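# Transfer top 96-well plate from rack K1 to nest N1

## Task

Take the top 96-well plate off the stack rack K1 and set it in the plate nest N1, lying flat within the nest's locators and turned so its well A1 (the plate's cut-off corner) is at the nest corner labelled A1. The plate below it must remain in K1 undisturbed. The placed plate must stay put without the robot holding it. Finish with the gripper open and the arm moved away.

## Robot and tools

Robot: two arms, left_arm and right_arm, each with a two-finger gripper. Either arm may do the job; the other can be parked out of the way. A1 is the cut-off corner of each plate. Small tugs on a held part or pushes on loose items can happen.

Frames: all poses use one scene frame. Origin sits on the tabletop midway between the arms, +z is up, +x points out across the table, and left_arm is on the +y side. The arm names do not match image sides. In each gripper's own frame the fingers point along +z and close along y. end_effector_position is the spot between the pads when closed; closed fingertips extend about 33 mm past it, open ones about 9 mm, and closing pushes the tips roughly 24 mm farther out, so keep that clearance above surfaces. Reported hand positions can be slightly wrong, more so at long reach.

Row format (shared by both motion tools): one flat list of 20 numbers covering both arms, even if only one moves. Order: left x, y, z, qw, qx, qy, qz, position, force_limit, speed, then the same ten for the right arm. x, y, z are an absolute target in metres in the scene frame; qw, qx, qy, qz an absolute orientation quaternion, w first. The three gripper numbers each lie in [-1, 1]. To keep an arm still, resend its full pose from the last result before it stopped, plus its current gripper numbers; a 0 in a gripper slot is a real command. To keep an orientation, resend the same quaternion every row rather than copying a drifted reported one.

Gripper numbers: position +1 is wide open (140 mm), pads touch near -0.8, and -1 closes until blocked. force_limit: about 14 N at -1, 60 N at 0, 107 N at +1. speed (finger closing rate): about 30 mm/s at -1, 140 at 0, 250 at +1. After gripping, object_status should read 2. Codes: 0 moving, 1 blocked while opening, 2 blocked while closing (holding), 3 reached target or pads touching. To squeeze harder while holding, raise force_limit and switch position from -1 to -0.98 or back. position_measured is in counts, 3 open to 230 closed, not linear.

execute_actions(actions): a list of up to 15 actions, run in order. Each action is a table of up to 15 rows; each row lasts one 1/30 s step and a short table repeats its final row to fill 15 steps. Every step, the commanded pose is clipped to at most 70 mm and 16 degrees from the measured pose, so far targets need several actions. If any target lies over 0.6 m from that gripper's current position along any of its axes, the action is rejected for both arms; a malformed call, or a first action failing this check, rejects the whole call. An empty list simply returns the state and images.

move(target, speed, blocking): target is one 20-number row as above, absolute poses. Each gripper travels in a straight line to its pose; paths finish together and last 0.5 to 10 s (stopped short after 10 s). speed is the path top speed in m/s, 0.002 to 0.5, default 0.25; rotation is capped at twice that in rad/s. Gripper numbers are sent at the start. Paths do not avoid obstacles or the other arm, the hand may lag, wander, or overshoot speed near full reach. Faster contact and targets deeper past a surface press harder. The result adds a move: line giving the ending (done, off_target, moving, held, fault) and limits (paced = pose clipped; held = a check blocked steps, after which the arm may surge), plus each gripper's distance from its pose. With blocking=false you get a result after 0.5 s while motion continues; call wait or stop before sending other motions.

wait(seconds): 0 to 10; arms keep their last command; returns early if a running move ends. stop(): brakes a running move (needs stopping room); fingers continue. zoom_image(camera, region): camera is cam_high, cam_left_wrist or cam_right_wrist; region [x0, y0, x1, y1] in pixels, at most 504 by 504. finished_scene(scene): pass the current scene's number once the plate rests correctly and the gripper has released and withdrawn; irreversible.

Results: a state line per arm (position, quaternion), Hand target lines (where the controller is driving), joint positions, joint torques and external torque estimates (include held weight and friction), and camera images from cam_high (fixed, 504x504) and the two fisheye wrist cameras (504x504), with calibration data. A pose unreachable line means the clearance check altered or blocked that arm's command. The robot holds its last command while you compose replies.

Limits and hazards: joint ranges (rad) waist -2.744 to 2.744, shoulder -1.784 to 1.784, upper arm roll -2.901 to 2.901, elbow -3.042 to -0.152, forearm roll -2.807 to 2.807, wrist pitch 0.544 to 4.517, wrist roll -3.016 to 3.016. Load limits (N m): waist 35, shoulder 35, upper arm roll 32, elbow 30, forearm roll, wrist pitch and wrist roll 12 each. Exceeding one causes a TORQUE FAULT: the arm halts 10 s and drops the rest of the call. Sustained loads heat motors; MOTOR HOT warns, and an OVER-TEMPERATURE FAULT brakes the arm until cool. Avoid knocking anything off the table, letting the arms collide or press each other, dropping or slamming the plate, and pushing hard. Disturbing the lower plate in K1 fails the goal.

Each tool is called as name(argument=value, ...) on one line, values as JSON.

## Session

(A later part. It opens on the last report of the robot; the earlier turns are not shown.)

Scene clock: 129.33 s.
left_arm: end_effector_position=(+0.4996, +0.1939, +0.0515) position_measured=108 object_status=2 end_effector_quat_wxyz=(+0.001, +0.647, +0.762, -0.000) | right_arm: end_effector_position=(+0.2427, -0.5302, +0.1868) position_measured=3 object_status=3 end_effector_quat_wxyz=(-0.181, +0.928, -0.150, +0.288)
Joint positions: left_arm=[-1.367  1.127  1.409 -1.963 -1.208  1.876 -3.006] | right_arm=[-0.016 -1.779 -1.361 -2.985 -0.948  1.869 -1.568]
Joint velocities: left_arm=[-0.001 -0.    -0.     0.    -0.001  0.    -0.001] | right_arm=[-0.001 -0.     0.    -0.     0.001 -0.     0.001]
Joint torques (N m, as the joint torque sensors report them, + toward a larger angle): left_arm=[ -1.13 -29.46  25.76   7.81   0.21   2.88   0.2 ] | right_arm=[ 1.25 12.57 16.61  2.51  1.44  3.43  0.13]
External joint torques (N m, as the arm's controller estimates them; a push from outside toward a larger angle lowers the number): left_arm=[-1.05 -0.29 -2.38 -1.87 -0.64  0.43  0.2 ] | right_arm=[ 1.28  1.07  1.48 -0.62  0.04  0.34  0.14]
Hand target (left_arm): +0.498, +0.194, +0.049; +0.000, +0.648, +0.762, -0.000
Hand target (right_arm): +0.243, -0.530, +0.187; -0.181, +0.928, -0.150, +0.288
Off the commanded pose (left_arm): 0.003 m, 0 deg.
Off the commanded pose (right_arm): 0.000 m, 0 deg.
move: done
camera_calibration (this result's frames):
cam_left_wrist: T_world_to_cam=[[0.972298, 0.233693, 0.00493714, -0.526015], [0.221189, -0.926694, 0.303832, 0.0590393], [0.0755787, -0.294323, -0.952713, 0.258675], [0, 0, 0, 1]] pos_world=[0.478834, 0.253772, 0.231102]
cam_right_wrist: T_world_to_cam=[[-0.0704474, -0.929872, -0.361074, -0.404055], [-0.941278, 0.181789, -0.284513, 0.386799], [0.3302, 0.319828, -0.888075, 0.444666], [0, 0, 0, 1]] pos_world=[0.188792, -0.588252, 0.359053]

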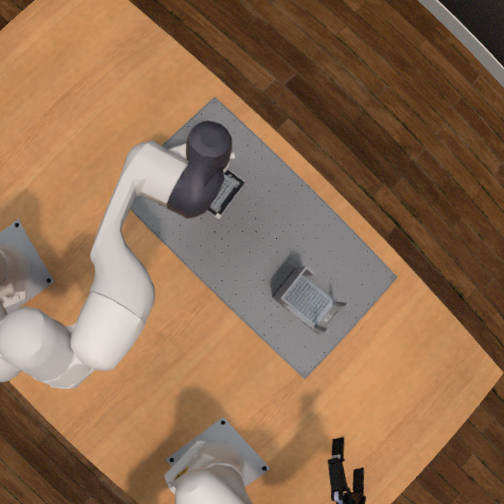

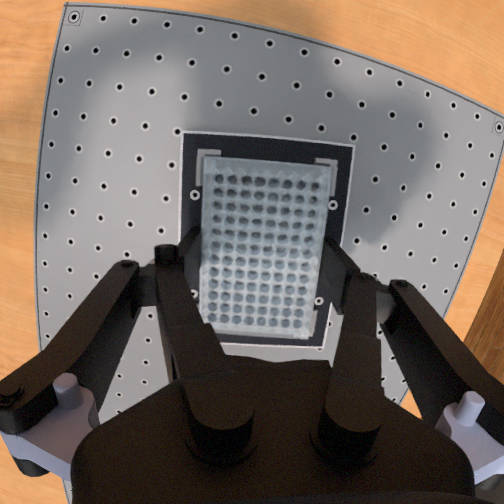

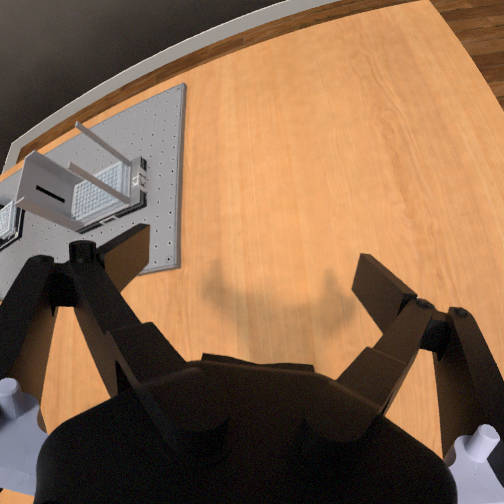

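execute_actions(actions=[[[0.499,0.194,0.0515,0,0.647,0.762,0,0.5,0.2,-0.8,0.243,-0.53,0.187,-0.181,0.928,-0.15,0.288,1,0,0]]])

move(target=[0.499,0.194,0.11,0,0.647,0.762,0,0.5,0.2,-0.8,0.243,-0.53,0.187,-0.181,0.928,-0.15,0.288,1,0,0], speed=0.08)

zoom_image(camera="cam_left_wrist", region=[170,130,360,320])

move(target=[0.42,0.3,0.2,0,0.82,0.572,0,0.5,0.2,-0.8,0.243,-0.53,0.187,-0.181,0.928,-0.15,0.288,1,0,0])

zoom_image(camera="cam_left_wrist", region=[250,80,450,280])

zoom_image(camera="cam_high", region=[160,135,260,235])

Scene clock: 146.73 s.
left_arm: end_effector_position=(+0.4996, +0.1939, +0.0516) position_measured=68 object_status=0 end_effector_quat_wxyz=(+0.001, +0.647, +0.762, -0.000) | right_arm: end_effector_position=(+0.2427, -0.5302, +0.1868) position_measured=3 object_status=3 end_effector_quat_wxyz=(-0.181, +0.928, -0.150, +0.288)
Joint positions: left_arm=[-1.367  1.127  1.409 -1.963 -1.208  1.876 -3.006] | right_arm=[-0.016 -1.779 -1.361 -2.985 -0.948  1.869 -1.568]
Joint velocities: left_arm=[-0.     0.    -0.001  0.001 -0.001 -0.    -0.001] | right_arm=[-0.    -0.001  0.001  0.002 -0.001 -0.    -0.001]
Joint torques (N m, as the joint torque sensors report them, + toward a larger angle): left_arm=[ -0.37 -30.48  28.7   10.02   1.37   2.15  -0.02] | right_arm=[ 1.13 12.36 16.57  2.85  1.49  3.42  0.15]
External joint torques (N m, as the arm's controller estimates them; a push from outside toward a larger angle lowers the number): left_arm=[-0.31 -1.36  0.59  0.4   0.51 -0.3  -0.02] | right_arm=[ 1.21  0.86  1.43 -0.36  0.09  0.32  0.16]
Hand target (left_arm): +0.499, +0.194, +0.051; -0.000, +0.647, +0.762, +0.000
Hand target (right_arm): +0.243, -0.530, +0.187; -0.181, +0.928, -0.150, +0.288
Off the commanded pose (left_arm): 0.001 m, 0 deg.
Off the commanded pose (right_arm): 0.000 m, 0 deg.
camera_calibration (this result's frames):
cam_left_wrist: T_world_to_cam=[[0.972298, 0.233689, 0.00514664, -0.526058], [0.221117, -0.926686, 0.303909, 0.0590126], [0.0757893, -0.294352, -0.952687, 0.258651], [0, 0, 0, 1]] pos_world=[0.478834, 0.253754, 0.231186]
cam_right_wrist: T_world_to_cam=[[-0.0704475, -0.929872, -0.361074, -0.404055], [-0.941278, 0.18179, -0.284513, 0.386799], [0.3302, 0.319828, -0.888075, 0.444666], [0, 0, 0, 1]] pos_world=[0.188792, -0.588252, 0.359053]

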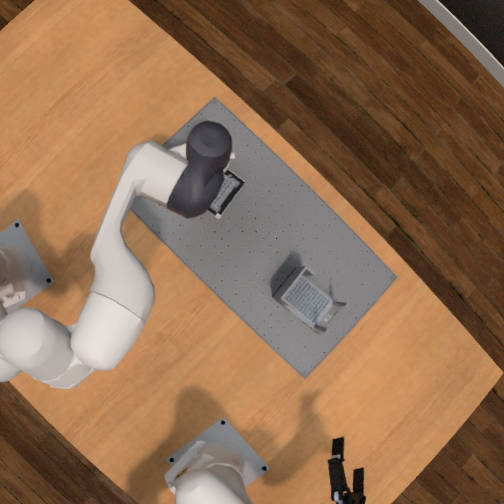

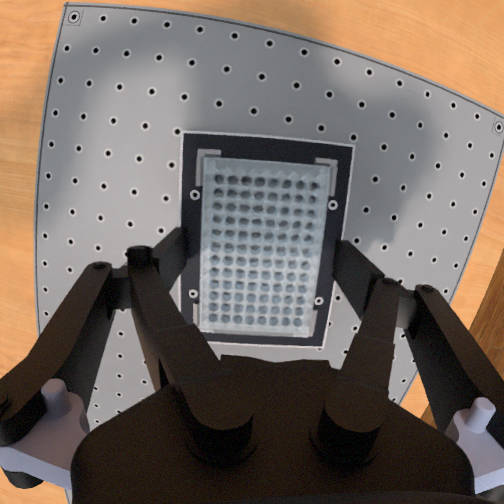

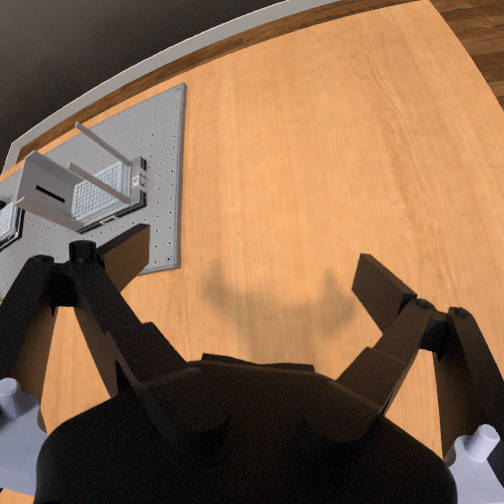

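Scene clock: 148.00 s.
left_arm: end_effector_position=(+0.5001, +0.1949, +0.1093) position_measured=66 object_status=3 end_effector_quat_wxyz=(+0.001, +0.649, +0.761, +0.000) | right_arm: end_effector_position=(+0.2427, -0.5302, +0.1868) position_measured=3 object_status=3 end_effector_quat_wxyz=(-0.181, +0.928, -0.150, +0.288)
Joint positions: left_arm=[-1.397  1.12   1.532 -1.937 -1.16   1.762 -3.013] | right_arm=[-0.016 -1.779 -1.361 -2.985 -0.948  1.869 -1.568]
Joint velocities: left_arm=[ 0.    -0.     0.003  0.001 -0.001 -0.011 -0.001] | right_arm=[-0.001  0.001  0.001 -0.001  0.001  0.     0.   ]
Joint torques (N m, as the joint torque sensors report them, + toward a larger angle): left_arm=[ -1.4  -28.69  30.29  11.68   1.12   2.1   -0.32] | right_arm=[ 1.25 12.12 16.86  2.51  1.44  3.45  0.13]
External joint torques (N m, as the arm's controller estimates them; a push from outside toward a larger angle lowers the number): left_arm=[-1.47 -0.53  1.67  1.38  0.23 -0.38 -0.32] | right_arm=[ 1.28  0.59  1.74 -0.54  0.04  0.37  0.14]
Hand target (left_arm): +0.499, +0.194, +0.110; -0.000, +0.648, +0.762, +0.000
Hand target (right_arm): +0.243, -0.530, +0.187; -0.181, +0.928, -0.150, +0.288
Off the commanded pose (left_arm): 0.002 m, 0 deg.
Off the commanded pose (right_arm): 0.000 m, 0 deg.
joint sent to its limit (left arm) — the command would take joint 7 (wrist roll) past its lower limit, so that joint was sent only as far as its limit.
move: done
camera_calibration (this result's frames):
cam_left_wrist: T_world_to_cam=[[0.973583, 0.228272, 0.00522761, -0.526609], [0.215983, -0.928115, 0.303239, 0.0452347], [0.0740728, -0.294099, -0.9529, 0.314764], [0, 0, 0, 1]] pos_world=[0.479612, 0.254765, 0.288974]
cam_right_wrist: T_world_to_cam=[[-0.070447, -0.929872, -0.361074, -0.404055], [-0.941278, 0.181789, -0.284513, 0.386799], [0.3302, 0.319828, -0.888075, 0.444666], [0, 0, 0, 1]] pos_world=[0.188792, -0.588252, 0.359053]

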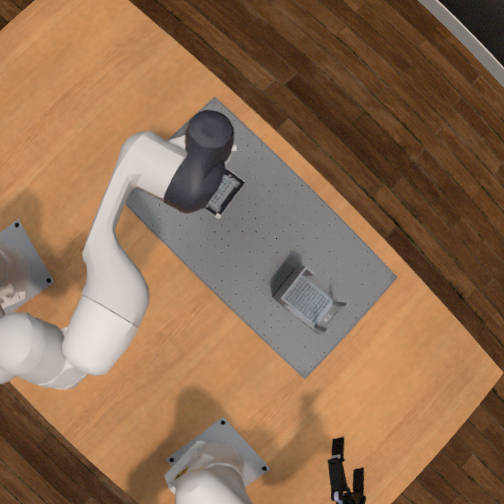

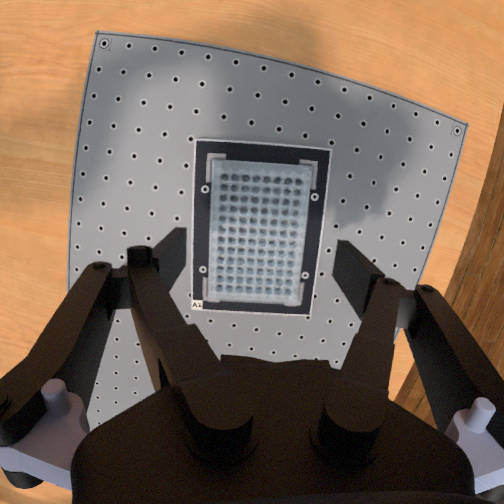

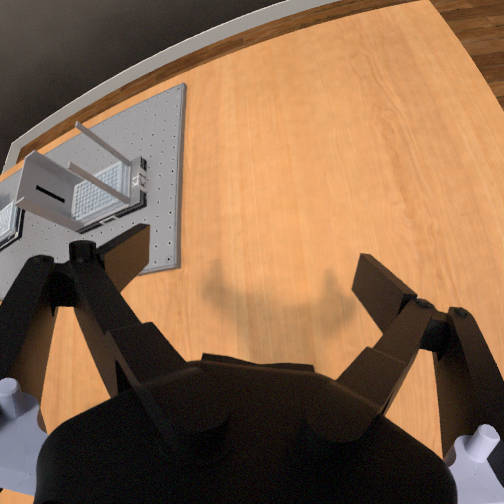

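Region (170, 130, 360, 320) of cam_left_wrist's 504x504 image, scaled by 2.653, with more detail than that image has.

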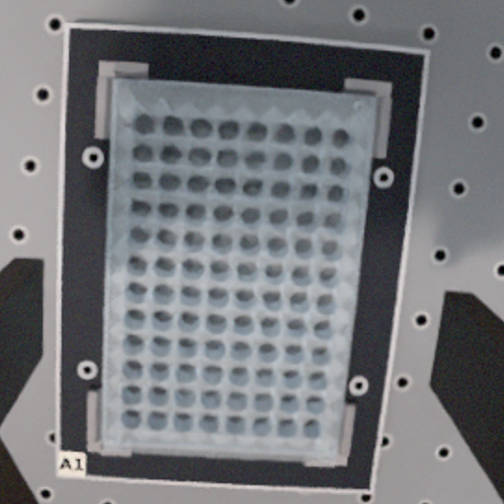

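Scene clock: 149.97 s.
left_arm: end_effector_position=(+0.4193, +0.2976, +0.2001) position_measured=66 object_status=3 end_effector_quat_wxyz=(+0.000, +0.816, +0.578, -0.000) | right_arm: end_effector_position=(+0.2427, -0.5302, +0.1868) position_measured=3 object_status=3 end_effector_quat_wxyz=(-0.181, +0.928, -0.150, +0.288)
Joint positions: left_arm=[-1.693  0.867  1.864 -2.249 -0.85   1.807 -2.433] | right_arm=[-0.016 -1.779 -1.361 -2.985 -0.948  1.869 -1.568]
Joint velocities: left_arm=[-0.002 -0.002  0.001 -0.001  0.003  0.006  0.026] | right_arm=[-0.001 -0.001  0.001  0.     0.    -0.    -0.   ]
Joint torques (N m, as the joint torque sensors report them, + toward a larger angle): left_arm=[ -1.8  -13.82  22.39  15.79   1.46   2.79   0.47] | right_arm=[ 1.07 12.35 16.88  2.65  1.47  3.44  0.15]
External joint torques (N m, as the arm's controller estimates them; a push from outside toward a larger angle lowers the number): left_arm=[-1.78 -1.68  1.15 -0.61  0.58  0.32  0.47] | right_arm=[ 1.08  0.85  1.75 -0.49  0.07  0.35  0.16]
Hand target (left_arm): +0.420, +0.299, +0.201; +0.000, +0.820, +0.572, +0.001
Hand target (right_arm): +0.243, -0.530, +0.187; -0.181, +0.928, -0.150, +0.288
Off the commanded pose (left_arm): 0.003 m, 1 deg.
Off the commanded pose (right_arm): 0.000 m, 0 deg.
move: done
camera_calibration (this result's frames):
cam_left_wrist: T_world_to_cam=[[0.964855, -0.262752, 0.00404028, -0.321889], [-0.251631, -0.919369, 0.302394, 0.324047], [-0.0757399, -0.292783, -0.953175, 0.499941], [0, 0, 0, 1]] pos_world=[0.429982, 0.359716, 0.379842]
cam_right_wrist: T_world_to_cam=[[-0.0704473, -0.929872, -0.361074, -0.404055], [-0.941278, 0.181789, -0.284513, 0.386799], [0.330201, 0.319828, -0.888075, 0.444666], [0, 0, 0, 1]] pos_world=[0.188792, -0.588252, 0.359053]

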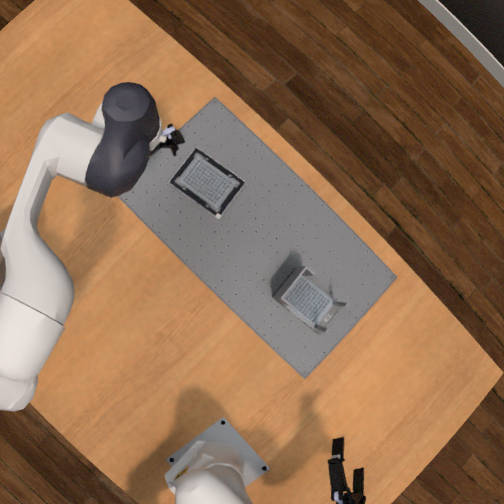

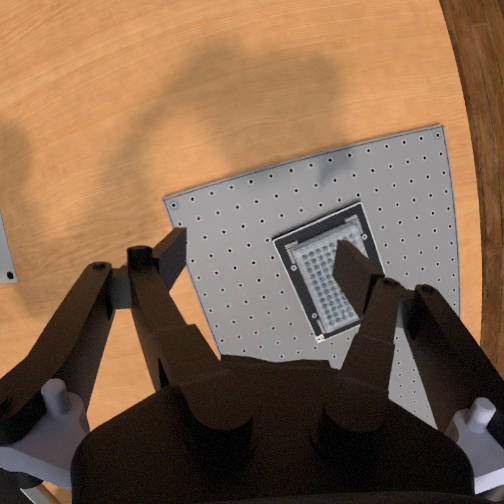

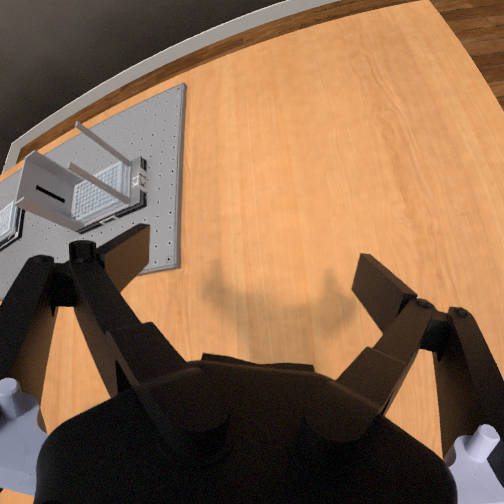

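Region (250, 80, 450, 280) of cam_left_wrist's 504x504 image, scaled by 2.520, with more detail than that image has.

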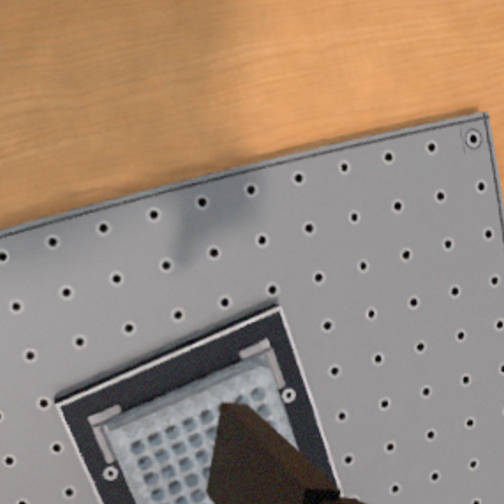

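Region (160, 135, 260, 235) of cam_high's 504x504 image, scaled by 5.040, with more detail than that image has.

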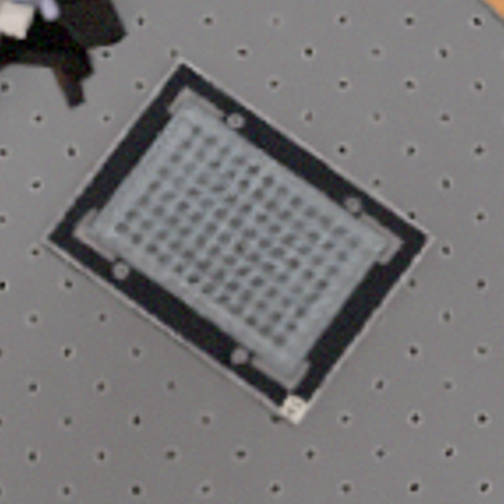

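move(target=[0.47,0.07,0.12,0,0.82,0.572,0,1,0.2,0,0.243,-0.53,0.187,-0.181,0.928,-0.15,0.288,1,0,0])

zoom_image(camera="cam_left_wrist", region=[140,0,360,220])

Scene clock: 155.30 s.
left_arm: end_effector_position=(+0.4704, +0.0721, +0.1197) position_measured=3 object_status=3 end_effector_quat_wxyz=(-0.003, +0.825, +0.565, -0.001) | right_arm: end_effector_position=(+0.2427, -0.5302, +0.1868) position_measured=3 object_status=3 end_effector_quat_wxyz=(-0.181, +0.928, -0.150, +0.288)
Joint positions: left_arm=[-1.487  1.034  1.441 -1.797 -1.059  1.791 -2.764] | right_arm=[-0.016 -1.779 -1.361 -2.985 -0.948  1.869 -1.568]
Joint velocities: left_arm=[ 0.    -0.    -0.     0.001 -0.    -0.003 -0.031] | right_arm=[-0.001  0.001 -0.    -0.    -0.001 -0.    -0.001]
Joint torques (N m, as the joint torque sensors report them, + toward a larger angle): left_arm=[  0.79 -32.1   28.06  12.57   0.26   2.03  -0.18] | right_arm=[ 0.96 12.44 16.78  2.8   1.47  3.42  0.18]
External joint torques (N m, as the arm's controller estimates them; a push from outside toward a larger angle lowers the number): left_arm=[ 0.89 -1.01  0.92  0.24 -0.63 -0.41 -0.18] | right_arm=[ 0.96  0.91  1.66 -0.29  0.07  0.33  0.18]
Hand target (left_arm): +0.471, +0.072, +0.120; -0.003, +0.820, +0.572, -0.002
Hand target (right_arm): +0.243, -0.530, +0.187; -0.181, +0.928, -0.150, +0.288
Off the commanded pose (left_arm): 0.002 m, 1 deg.
Off the commanded pose (right_arm): 0.000 m, 0 deg.
move: done
camera_calibration (this result's frames):
cam_left_wrist: T_world_to_cam=[[0.956395, -0.292066, -0.00224665, -0.423264], [-0.278055, -0.912814, 0.299094, 0.166238], [-0.089406, -0.285427, -0.954221, 0.367147], [0, 0, 0, 1]] pos_world=[0.483856, 0.132917, 0.299668]
cam_right_wrist: T_world_to_cam=[[-0.0704473, -0.929872, -0.361074, -0.404055], [-0.941278, 0.181789, -0.284513, 0.386799], [0.330201, 0.319828, -0.888075, 0.444666], [0, 0, 0, 1]] pos_world=[0.188792, -0.588252, 0.359053]

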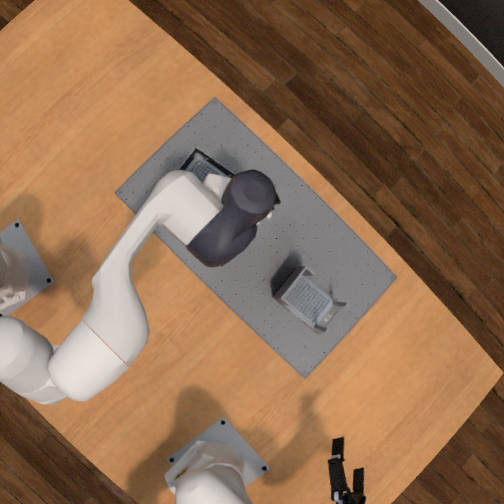

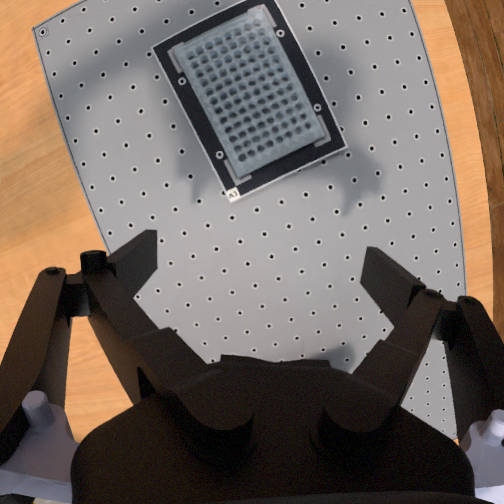

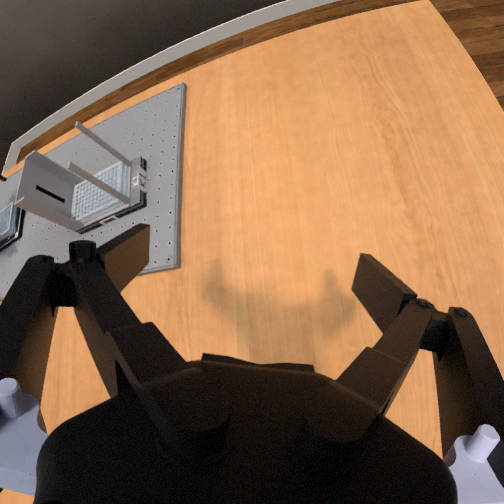

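Region (140, 0, 360, 220) of cam_left_wrist's 504x504 image, scaled by 2.291, with more detail than that image has.

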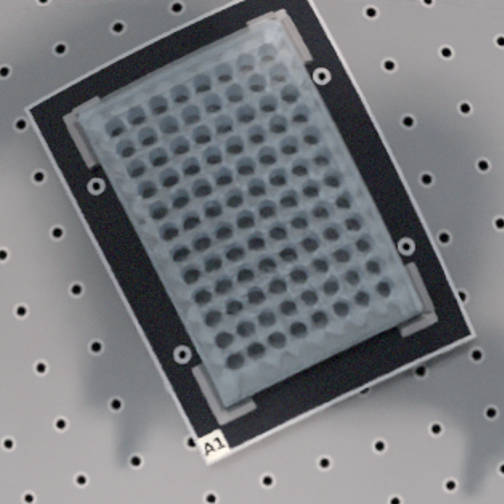

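Seated, but the cut corner is in doubt.

zoom_image(camera="cam_left_wrist", region=[215,140,265,190])

zoom_image(camera="cam_left_wrist", region=[235,0,285,50])

zoom_image(camera="cam_left_wrist", region=[290,105,340,155])

Region (215, 140, 265, 190) of cam_left_wrist's 504x504 image, scaled by 10.080, with more detail than that image has.

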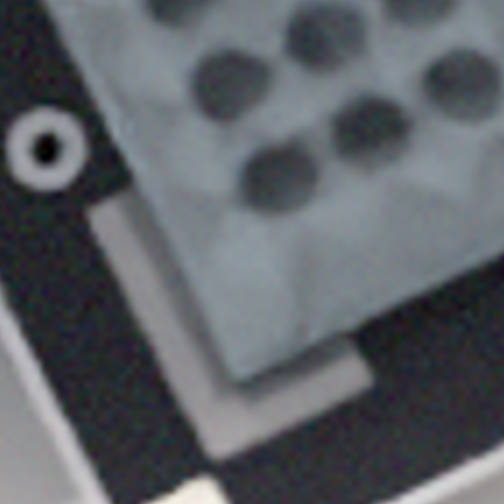

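Region (235, 0, 285, 50) of cam_left_wrist's 504x504 image, scaled by 10.080, with more detail than that image has.

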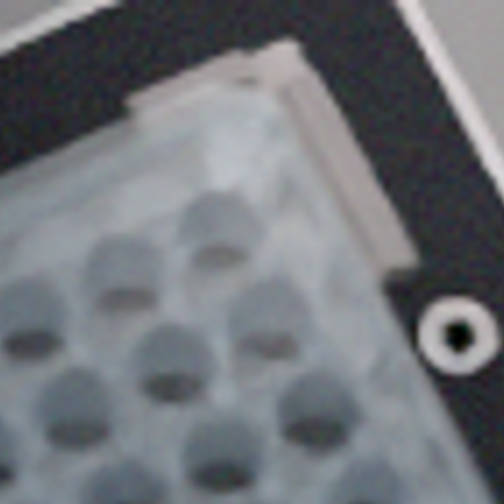

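Region (290, 105, 340, 155) of cam_left_wrist's 504x504 image, scaled by 10.080, with more detail than that image has.

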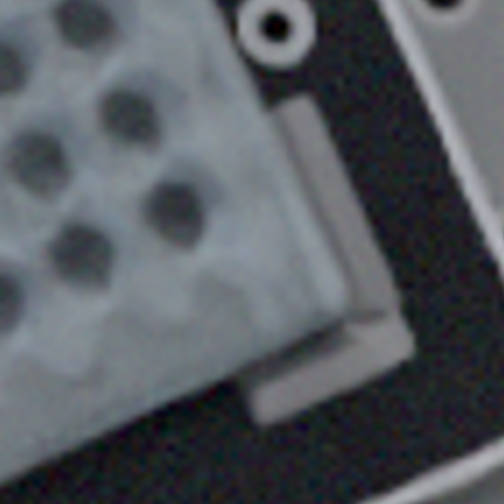

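move(target=[0.499,0.194,0.085,0,0.647,0.762,0,0.5,0.2,0,0.243,-0.53,0.187,-0.181,0.928,-0.15,0.288,1,0,0], speed=0.15)

zoom_image(camera="cam_left_wrist", region=[200,140,340,200])

move(target=[0.499,0.1942,0.051,0,0.647,0.762,0,0.5,0.2,0,0.243,-0.53,0.187,-0.181,0.928,-0.15,0.288,1,0,0], speed=0.04)

zoom_image(camera="cam_left_wrist", region=[170,135,365,355])

Scene clock: 167.17 s.
left_arm: end_effector_position=(+0.4977, +0.1924, +0.0841) position_measured=66 object_status=3 end_effector_quat_wxyz=(+0.002, +0.654, +0.757, -0.001) | right_arm: end_effector_position=(+0.2427, -0.5302, +0.1868) position_measured=3 object_status=3 end_effector_quat_wxyz=(-0.181, +0.928, -0.150, +0.288)
Joint positions: left_arm=[-1.393  1.121  1.48  -1.956 -1.181  1.812 -2.998] | right_arm=[-0.016 -1.779 -1.361 -2.985 -0.948  1.869 -1.568]
Joint velocities: left_arm=[-0.    -0.002  0.001  0.001 -0.002  0.001 -0.031] | right_arm=[ 0.001 -0.     0.    -0.001 -0.002 -0.001 -0.   ]
Joint torques (N m, as the joint torque sensors report them, + toward a larger angle): left_arm=[ -0.03 -28.66  29.77   9.57   0.15   2.52  -0.3 ] | right_arm=[ 0.98 12.59 16.5   2.87  1.47  3.41  0.11]
External joint torques (N m, as the arm's controller estimates them; a push from outside toward a larger angle lowers the number): left_arm=[ 0.02 -0.33  1.47 -0.48 -0.72  0.08 -0.3 ] | right_arm=[ 0.95  1.04  1.38 -0.19  0.08  0.33  0.12]
Hand target (left_arm): +0.499, +0.193, +0.085; +0.003, +0.647, +0.762, -0.000
Hand target (right_arm): +0.243, -0.530, +0.187; -0.181, +0.928, -0.150, +0.288
Off the commanded pose (left_arm): 0.002 m, 1 deg.
Off the commanded pose (right_arm): 0.000 m, 0 deg.
move: done
camera_calibration (this result's frames):
cam_left_wrist: T_world_to_cam=[[0.976255, 0.216592, 0.00386475, -0.522547], [0.205108, -0.929938, 0.305197, 0.0567041], [0.0696974, -0.297158, -0.952281, 0.292833], [0, 0, 0, 1]] pos_world=[0.478099, 0.252929, 0.263573]
cam_right_wrist: T_world_to_cam=[[-0.0704473, -0.929872, -0.361074, -0.404055], [-0.941278, 0.181789, -0.284513, 0.386799], [0.330201, 0.319828, -0.888075, 0.444666], [0, 0, 0, 1]] pos_world=[0.188792, -0.588252, 0.359053]

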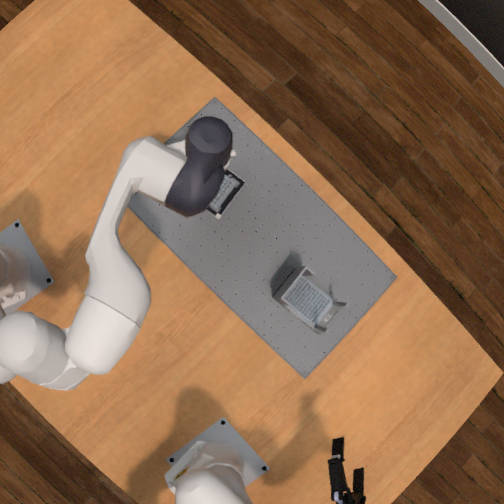

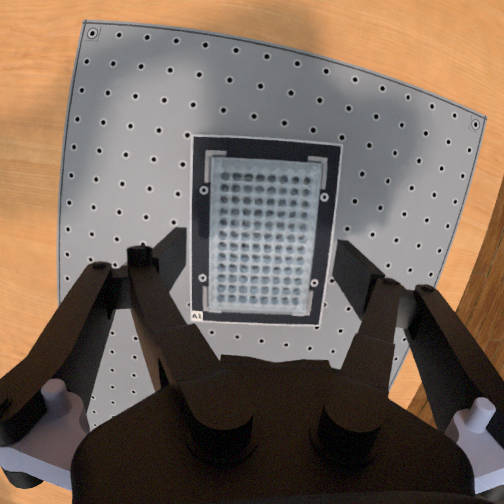

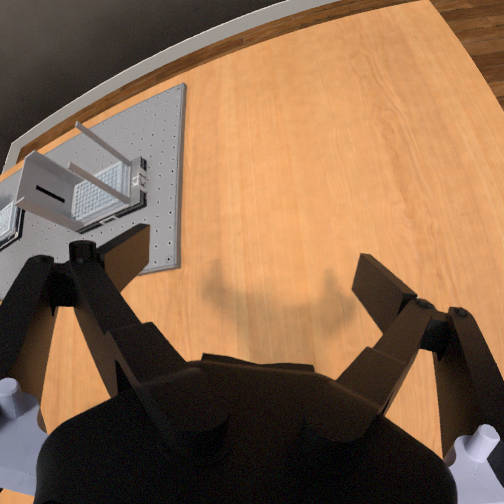

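Region (200, 140, 340, 200) of cam_left_wrist's 504x504 image, scaled by 3.600, with more detail than that image has; it fills the top 216 rows of this view, and the rest is white.

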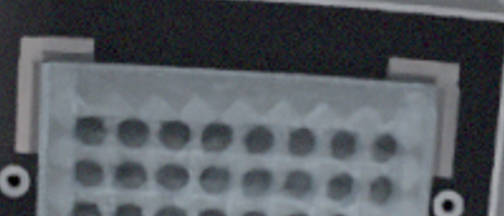

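Scene clock: 168.30 s.
left_arm: end_effector_position=(+0.4979, +0.1931, +0.0520) position_measured=66 object_status=3 end_effector_quat_wxyz=(-0.001, +0.649, +0.761, -0.001) | right_arm: end_effector_position=(+0.2427, -0.5302, +0.1868) position_measured=3 object_status=3 end_effector_quat_wxyz=(-0.181, +0.928, -0.150, +0.288)
Joint positions: left_arm=[-1.373  1.155  1.427 -1.96  -1.227  1.847 -2.998] | right_arm=[-0.016 -1.779 -1.361 -2.985 -0.948  1.869 -1.568]
Joint velocities: left_arm=[ 0.002  0.002  0.001  0.    -0.008  0.007  0.002] | right_arm=[-0.     0.    -0.     0.    -0.001  0.001  0.001]
Joint torques (N m, as the joint torque sensors report them, + toward a larger angle): left_arm=[  0.76 -29.31  27.92   8.46   0.17   2.76  -0.02] | right_arm=[ 1.4  12.43 16.07  2.31  1.45  3.48  0.1 ]
External joint torques (N m, as the arm's controller estimates them; a push from outside toward a larger angle lowers the number): left_arm=[ 0.67 -0.04 -0.72 -0.57 -0.71  0.3  -0.02] | right_arm=[ 1.43  0.93  0.95 -0.79  0.06  0.4   0.11]
Hand target (left_arm): +0.499, +0.194, +0.051; +0.000, +0.647, +0.763, -0.000
Hand target (right_arm): +0.243, -0.530, +0.187; -0.181, +0.928, -0.150, +0.288
Off the commanded pose (left_arm): 0.002 m, 0 deg.
Off the commanded pose (right_arm): 0.000 m, 0 deg.
move: done
camera_calibration (this result's frames):
cam_left_wrist: T_world_to_cam=[[0.973307, 0.229503, 0.00108246, -0.523626], [0.218515, -0.928126, 0.301385, 0.0602049], [0.0701736, -0.293104, -0.953502, 0.261547], [0, 0, 0, 1]] pos_world=[0.47814, 0.252712, 0.231808]
cam_right_wrist: T_world_to_cam=[[-0.0704474, -0.929872, -0.361074, -0.404055], [-0.941278, 0.181789, -0.284514, 0.386799], [0.330201, 0.319828, -0.888075, 0.444666], [0, 0, 0, 1]] pos_world=[0.188792, -0.588252, 0.359053]

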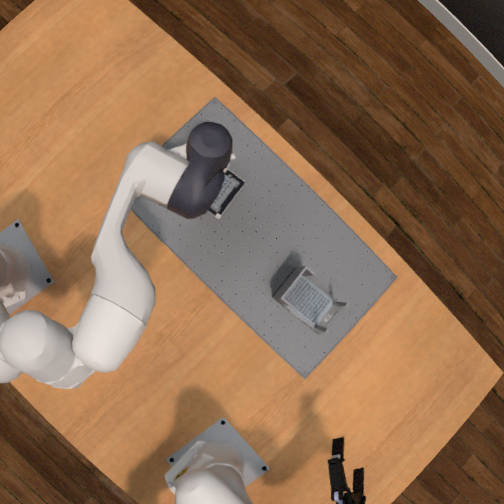

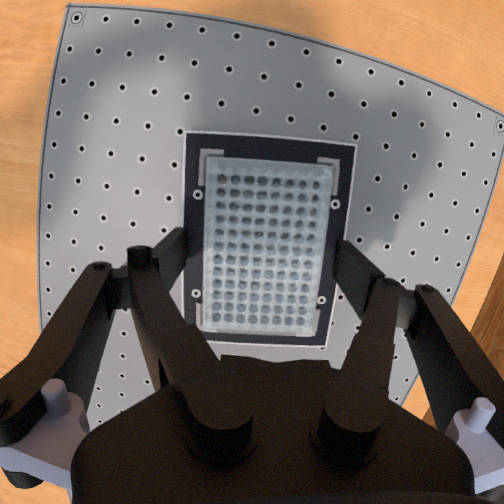

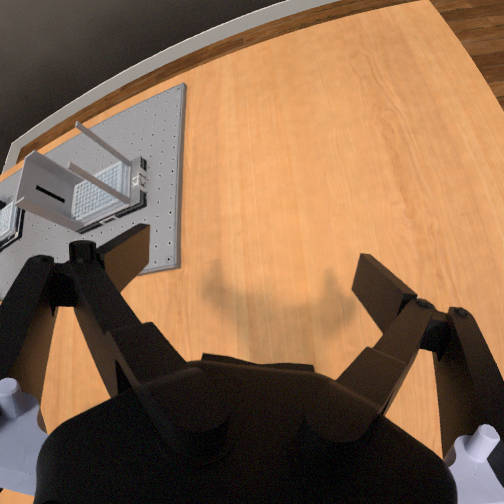

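Region (170, 135, 365, 355) of cam_left_wrist's 504x504 image, scaled by 2.291, with more detail than that image has; it fills the left 447 columns of this view, and the rest is white.

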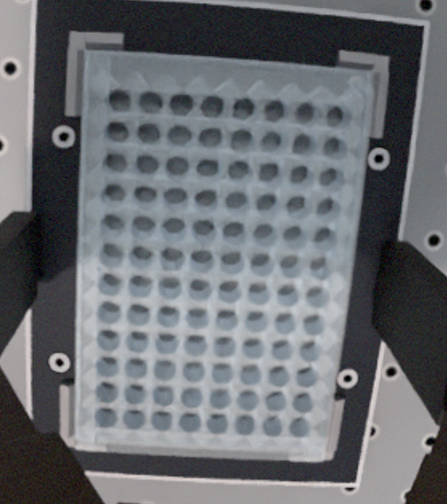

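zoom_image(camera="cam_left_wrist", region=[300,150,345,195])

zoom_image(camera="cam_left_wrist", region=[190,300,235,345])

zoom_image(camera="cam_left_wrist", region=[285,305,330,350])

zoom_image(camera="cam_left_wrist", region=[195,145,240,190])

Region (300, 150, 345, 195) of cam_left_wrist's 504x504 image, scaled by 11.200, with more detail than that image has.

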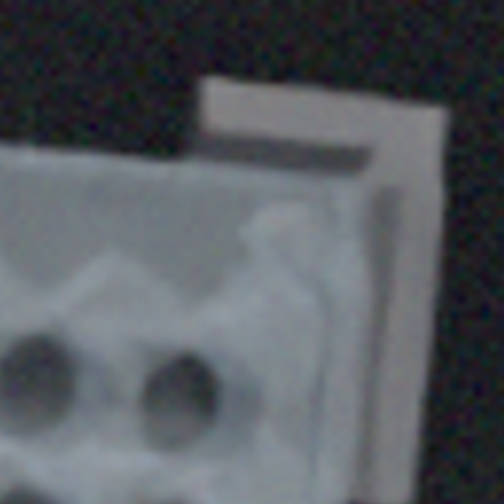

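Region (190, 300, 235, 345) of cam_left_wrist's 504x504 image, scaled by 11.200, with more detail than that image has.

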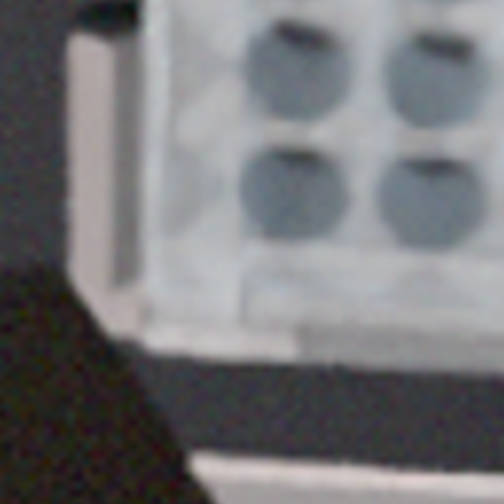

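Region (285, 305, 330, 350) of cam_left_wrist's 504x504 image, scaled by 11.200, with more detail than that image has.

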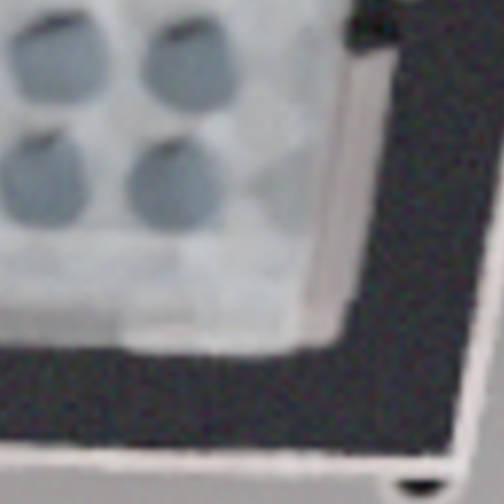

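Region (195, 145, 240, 190) of cam_left_wrist's 504x504 image, scaled by 11.200, with more detail than that image has.

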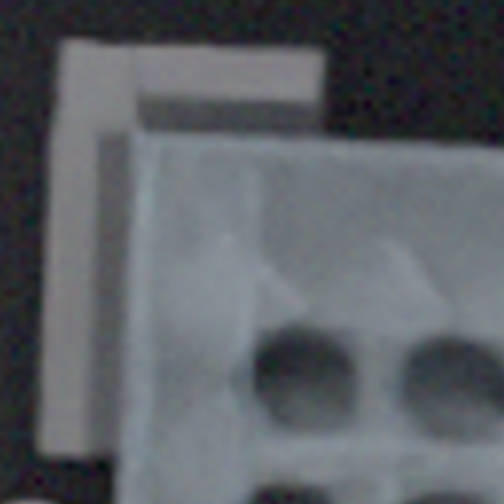

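Chamfer is top-right: must flip.

execute_actions(actions=[[[0.5005,0.1945,0.0515,0,0.647,0.762,0,0.45,0.2,-0.8,0.243,-0.53,0.187,-0.181,0.928,-0.15,0.288,1,0,0]],[[0.5005,0.1945,0.0515,0,0.647,0.762,0,-1,0.2,-0.8,0.243,-0.53,0.187,-0.181,0.928,-0.15,0.288,1,0,0]],[[0.4997,0.1945,0.0515,0,0.647,0.762,0,-1,0.2,-0.8,0.243,-0.53,0.187,-0.181,0.928,-0.15,0.288,1,0,0]]])

move(target=[0.4995,0.194,0.085,0,0.647,0.762,0,-1,0.2,-0.8,0.243,-0.53,0.187,-0.181,0.928,-0.15,0.288,1,0,0], speed=0.04)

move(target=[0.496,0.194,0.085,0,0.755,-0.656,0,-1,0.2,-0.8,0.243,-0.53,0.187,-0.181,0.928,-0.15,0.288,1,0,0], speed=0.4, blocking=false)

Scene clock: 179.97 s.
left_arm: end_effector_position=(+0.4999, +0.1945, +0.0532) position_measured=110 object_status=2 end_effector_quat_wxyz=(+0.000, +0.648, +0.762, -0.001) | right_arm: end_effector_position=(+0.2427, -0.5302, +0.1868) position_measured=3 object_status=3 end_effector_quat_wxyz=(-0.181, +0.928, -0.150, +0.288)
Joint positions: left_arm=[-1.368  1.155  1.428 -1.957 -1.228  1.845 -2.998] | right_arm=[-0.016 -1.779 -1.361 -2.985 -0.948  1.869 -1.568]
Joint velocities: left_arm=[-0.001 -0.001  0.001 -0.001 -0.    -0.001 -0.001] | right_arm=[ 0.     0.001  0.001  0.002  0.    -0.     0.   ]
Joint torques (N m, as the joint torque sensors report them, + toward a larger angle): left_arm=[ -1.05 -29.18  27.19   8.14   0.24   2.91   0.  ] | right_arm=[ 0.85 12.41 16.61  2.62  1.48  3.42  0.15]
External joint torques (N m, as the arm's controller estimates them; a push from outside toward a larger angle lowers the number): left_arm=[-0.93  0.13 -1.42 -0.98 -0.63  0.47  0.  ] | right_arm=[ 0.85  0.9   1.47 -0.57  0.09  0.32  0.16]
External joint torques at the end of the 1st action: left_arm=[ 0.73 -0.51 -0.83  0.92 -0.34  0.13 -0.02] | right_arm=[ 1.2   0.76  1.38 -0.21  0.09  0.32  0.18]
External joint torques at the end of the 2nd action: left_arm=[ 0.93  0.26 -1.49  0.79 -0.59  0.43  0.02] | right_arm=[ 1.28  0.4   1.23 -0.38  0.08  0.37  0.14]
Hand target (left_arm): +0.500, +0.195, +0.051; -0.000, +0.647, +0.762, -0.000
Hand target (right_arm): +0.243, -0.530, +0.187; -0.181, +0.928, -0.150, +0.288
Off the commanded pose (left_arm): 0.002 m, 0 deg.
Off the commanded pose (right_arm): 0.000 m, 0 deg.
camera_calibration (this result's frames):
cam_left_wrist: T_world_to_cam=[[0.972512, 0.232845, 0.00209597, -0.526205], [0.221257, -0.926842, 0.30333, 0.0589647], [0.0725715, -0.294528, -0.952883, 0.261999], [0, 0, 0, 1]] pos_world=[0.479681, 0.254341, 0.232871]
cam_right_wrist: T_world_to_cam=[[-0.0704476, -0.929872, -0.361074, -0.404055], [-0.941278, 0.18179, -0.284513, 0.386799], [0.330201, 0.319828, -0.888075, 0.444666], [0, 0, 0, 1]] pos_world=[0.188792, -0.588253, 0.359053]

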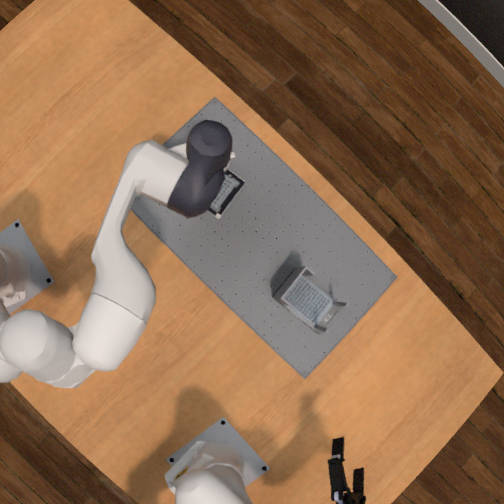

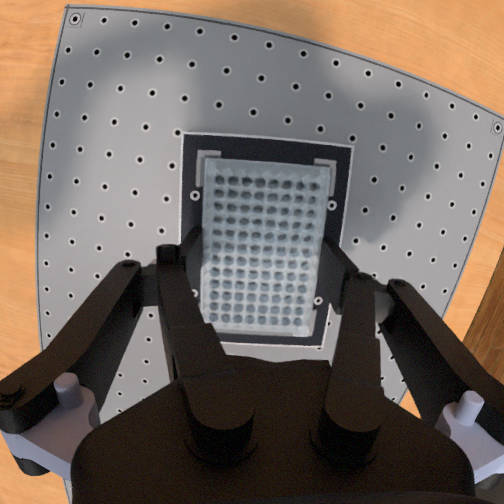

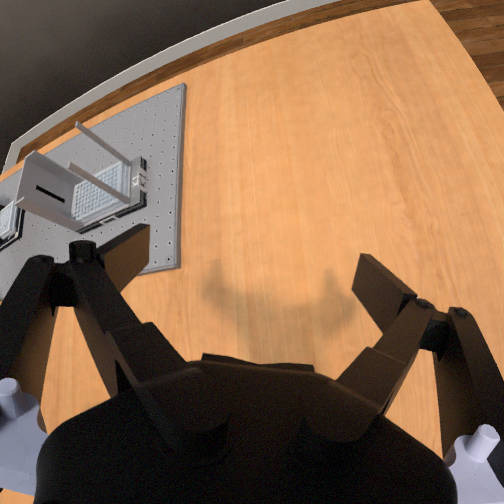

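Scene clock: 181.07 s.
left_arm: end_effector_position=(+0.5005, +0.1951, +0.0837) position_measured=110 object_status=2 end_effector_quat_wxyz=(+0.001, +0.649, +0.761, +0.001) | right_arm: end_effector_position=(+0.2427, -0.5302, +0.1868) position_measured=3 object_status=3 end_effector_quat_wxyz=(-0.181, +0.928, -0.150, +0.288)
Joint positions: left_arm=[-1.385  1.133  1.483 -1.95  -1.187  1.806 -3.005] | right_arm=[-0.016 -1.779 -1.361 -2.985 -0.948  1.869 -1.568]
Joint velocities: left_arm=[-0.002 -0.001  0.     0.001  0.002 -0.013 -0.006] | right_arm=[-0.    -0.    -0.001  0.001 -0.001 -0.    -0.   ]
Joint torques (N m, as the joint torque sensors report them, + toward a larger angle): left_arm=[ -1.26 -30.63  30.19  10.85   1.49   2.17  -0.31] | right_arm=[ 0.82 11.8  16.39  2.45  1.45  3.43  0.12]
External joint torques (N m, as the arm's controller estimates them; a push from outside toward a larger angle lowers the number): left_arm=[-1.26 -2.09  1.67  1.04  0.61 -0.29 -0.31] | right_arm=[ 0.85  0.29  1.28 -0.67  0.05  0.34  0.13]
Hand target (left_arm): +0.500, +0.194, +0.085; -0.000, +0.648, +0.762, +0.000
Hand target (right_arm): +0.243, -0.530, +0.187; -0.181, +0.928, -0.150, +0.288
Off the commanded pose (left_arm): 0.002 m, 0 deg.
Off the commanded pose (right_arm): 0.000 m, 0 deg.
move: done
camera_calibration (this result's frames):
cam_left_wrist: T_world_to_cam=[[0.973555, 0.228378, 0.00577115, -0.526973], [0.215998, -0.92842, 0.302294, 0.0532218], [0.0743953, -0.293053, -0.953197, 0.289984], [0, 0, 0, 1]] pos_world=[0.479968, 0.254742, 0.263365]
cam_right_wrist: T_world_to_cam=[[-0.0704474, -0.929872, -0.361074, -0.404055], [-0.941278, 0.181789, -0.284513, 0.386799], [0.3302, 0.319828, -0.888075, 0.444666], [0, 0, 0, 1]] pos_world=[0.188792, -0.588252, 0.359053]

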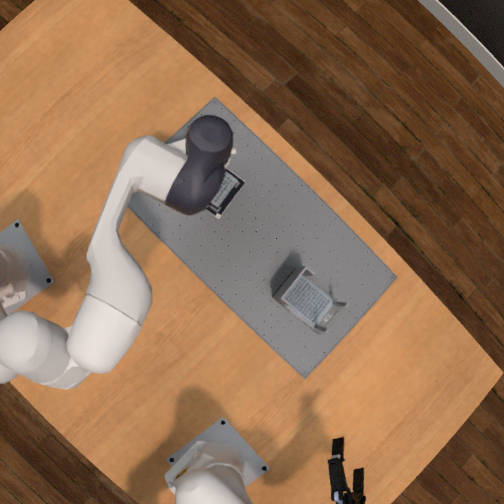

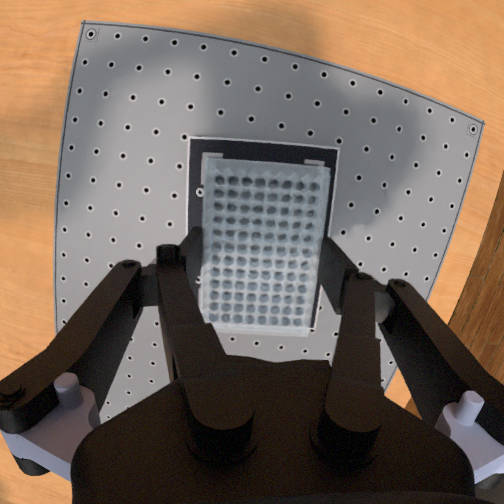

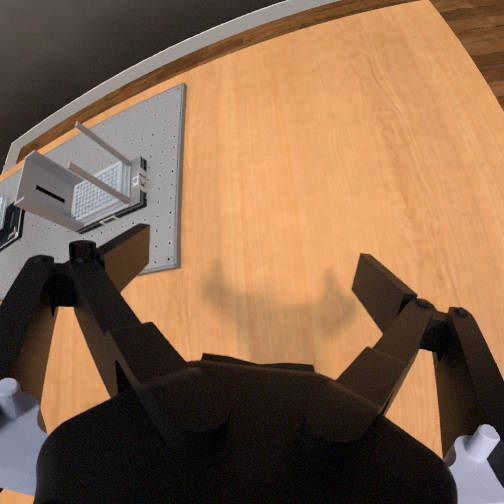

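Scene clock: 181.57 s.
left_arm: end_effector_position=(+0.5103, +0.2076, +0.0865) position_measured=110 object_status=2 end_effector_quat_wxyz=(+0.039, +0.602, +0.798, +0.001) | right_arm: end_effector_position=(+0.2427, -0.5302, +0.1868) position_measured=3 object_status=3 end_effector_quat_wxyz=(-0.181, +0.928, -0.150, +0.288)
Joint positions: left_arm=[-1.398  1.409  1.638 -2.005 -1.462  1.619 -3.012] | right_arm=[-0.016 -1.779 -1.361 -2.985 -0.948  1.869 -1.568]
Joint velocities: left_arm=[ 0.001  0.383  0.202 -0.23  -0.571 -0.406 -0.008] | right_arm=[-0.001 -0.002  0.001 -0.001 -0.    -0.    -0.001]
Joint torques (N m, as the joint torque sensors report them, + toward a larger angle): left_arm=[ -0.63 -30.5   33.91   4.69  -0.18   1.99  -0.2 ] | right_arm=[ 0.09 11.88 15.82  2.82  1.33  3.38  0.09]
External joint torques (N m, as the arm's controller estimates them; a push from outside toward a larger angle lowers the number): left_arm=[-0.74  0.2   3.11 -0.62 -0.96 -0.43 -0.2 ] | right_arm=[ 0.12  0.44  0.68 -0.29 -0.07  0.28  0.1 ]
Hand target (left_arm): +0.502, +0.194, +0.085; +0.051, +0.592, +0.804, -0.031
Hand target (right_arm): +0.243, -0.530, +0.187; -0.181, +0.928, -0.150, +0.288
Off the commanded pose (left_arm): 0.020 m, 172 deg.
Off the commanded pose (right_arm): 0.000 m, 0 deg.
joint sent to its limit (left arm) — the command would take joint 7 (wrist roll) past its lower limit, so that joint was sent only as far as its limit.
move: running
camera_calibration (this result's frames):
cam_left_wrist: T_world_to_cam=[[0.937487, 0.344721, 0.0478171, -0.548814], [0.305478, -0.880909, 0.361501, 0.00121616], [0.166739, -0.324296, -0.931145, 0.253083], [0, 0, 0, 1]] pos_world=[0.471935, 0.272332, 0.26146]
cam_right_wrist: T_world_to_cam=[[-0.0704473, -0.929872, -0.361074, -0.404055], [-0.941278, 0.181789, -0.284513, 0.386799], [0.330201, 0.319828, -0.888075, 0.444666], [0, 0, 0, 1]] pos_world=[0.188792, -0.588252, 0.359053]

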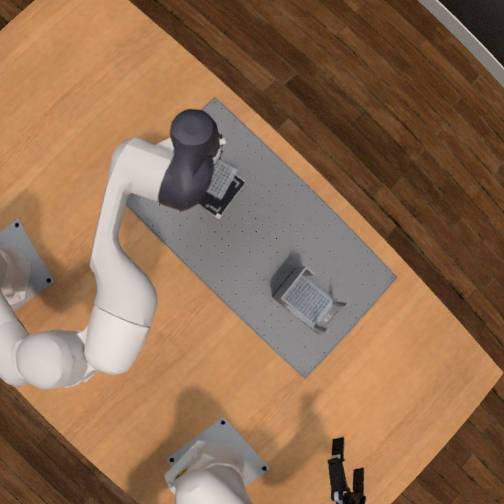

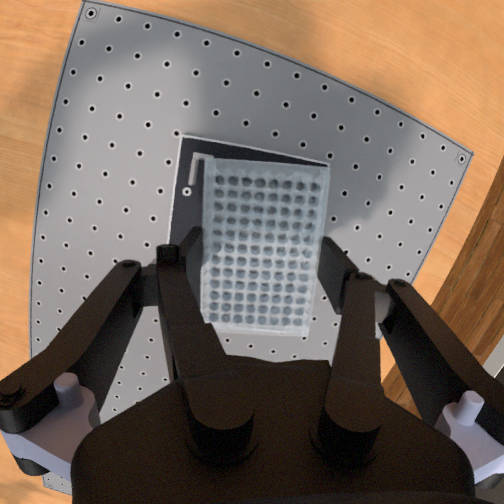

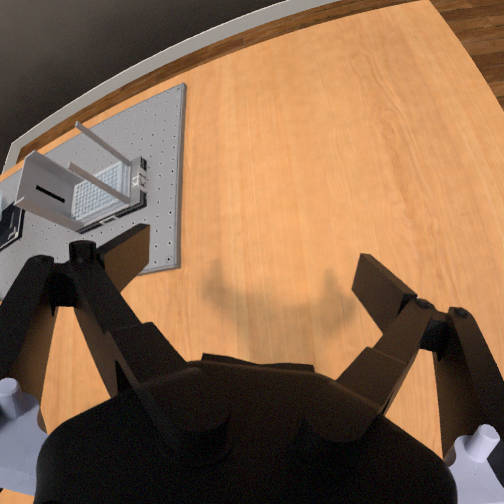

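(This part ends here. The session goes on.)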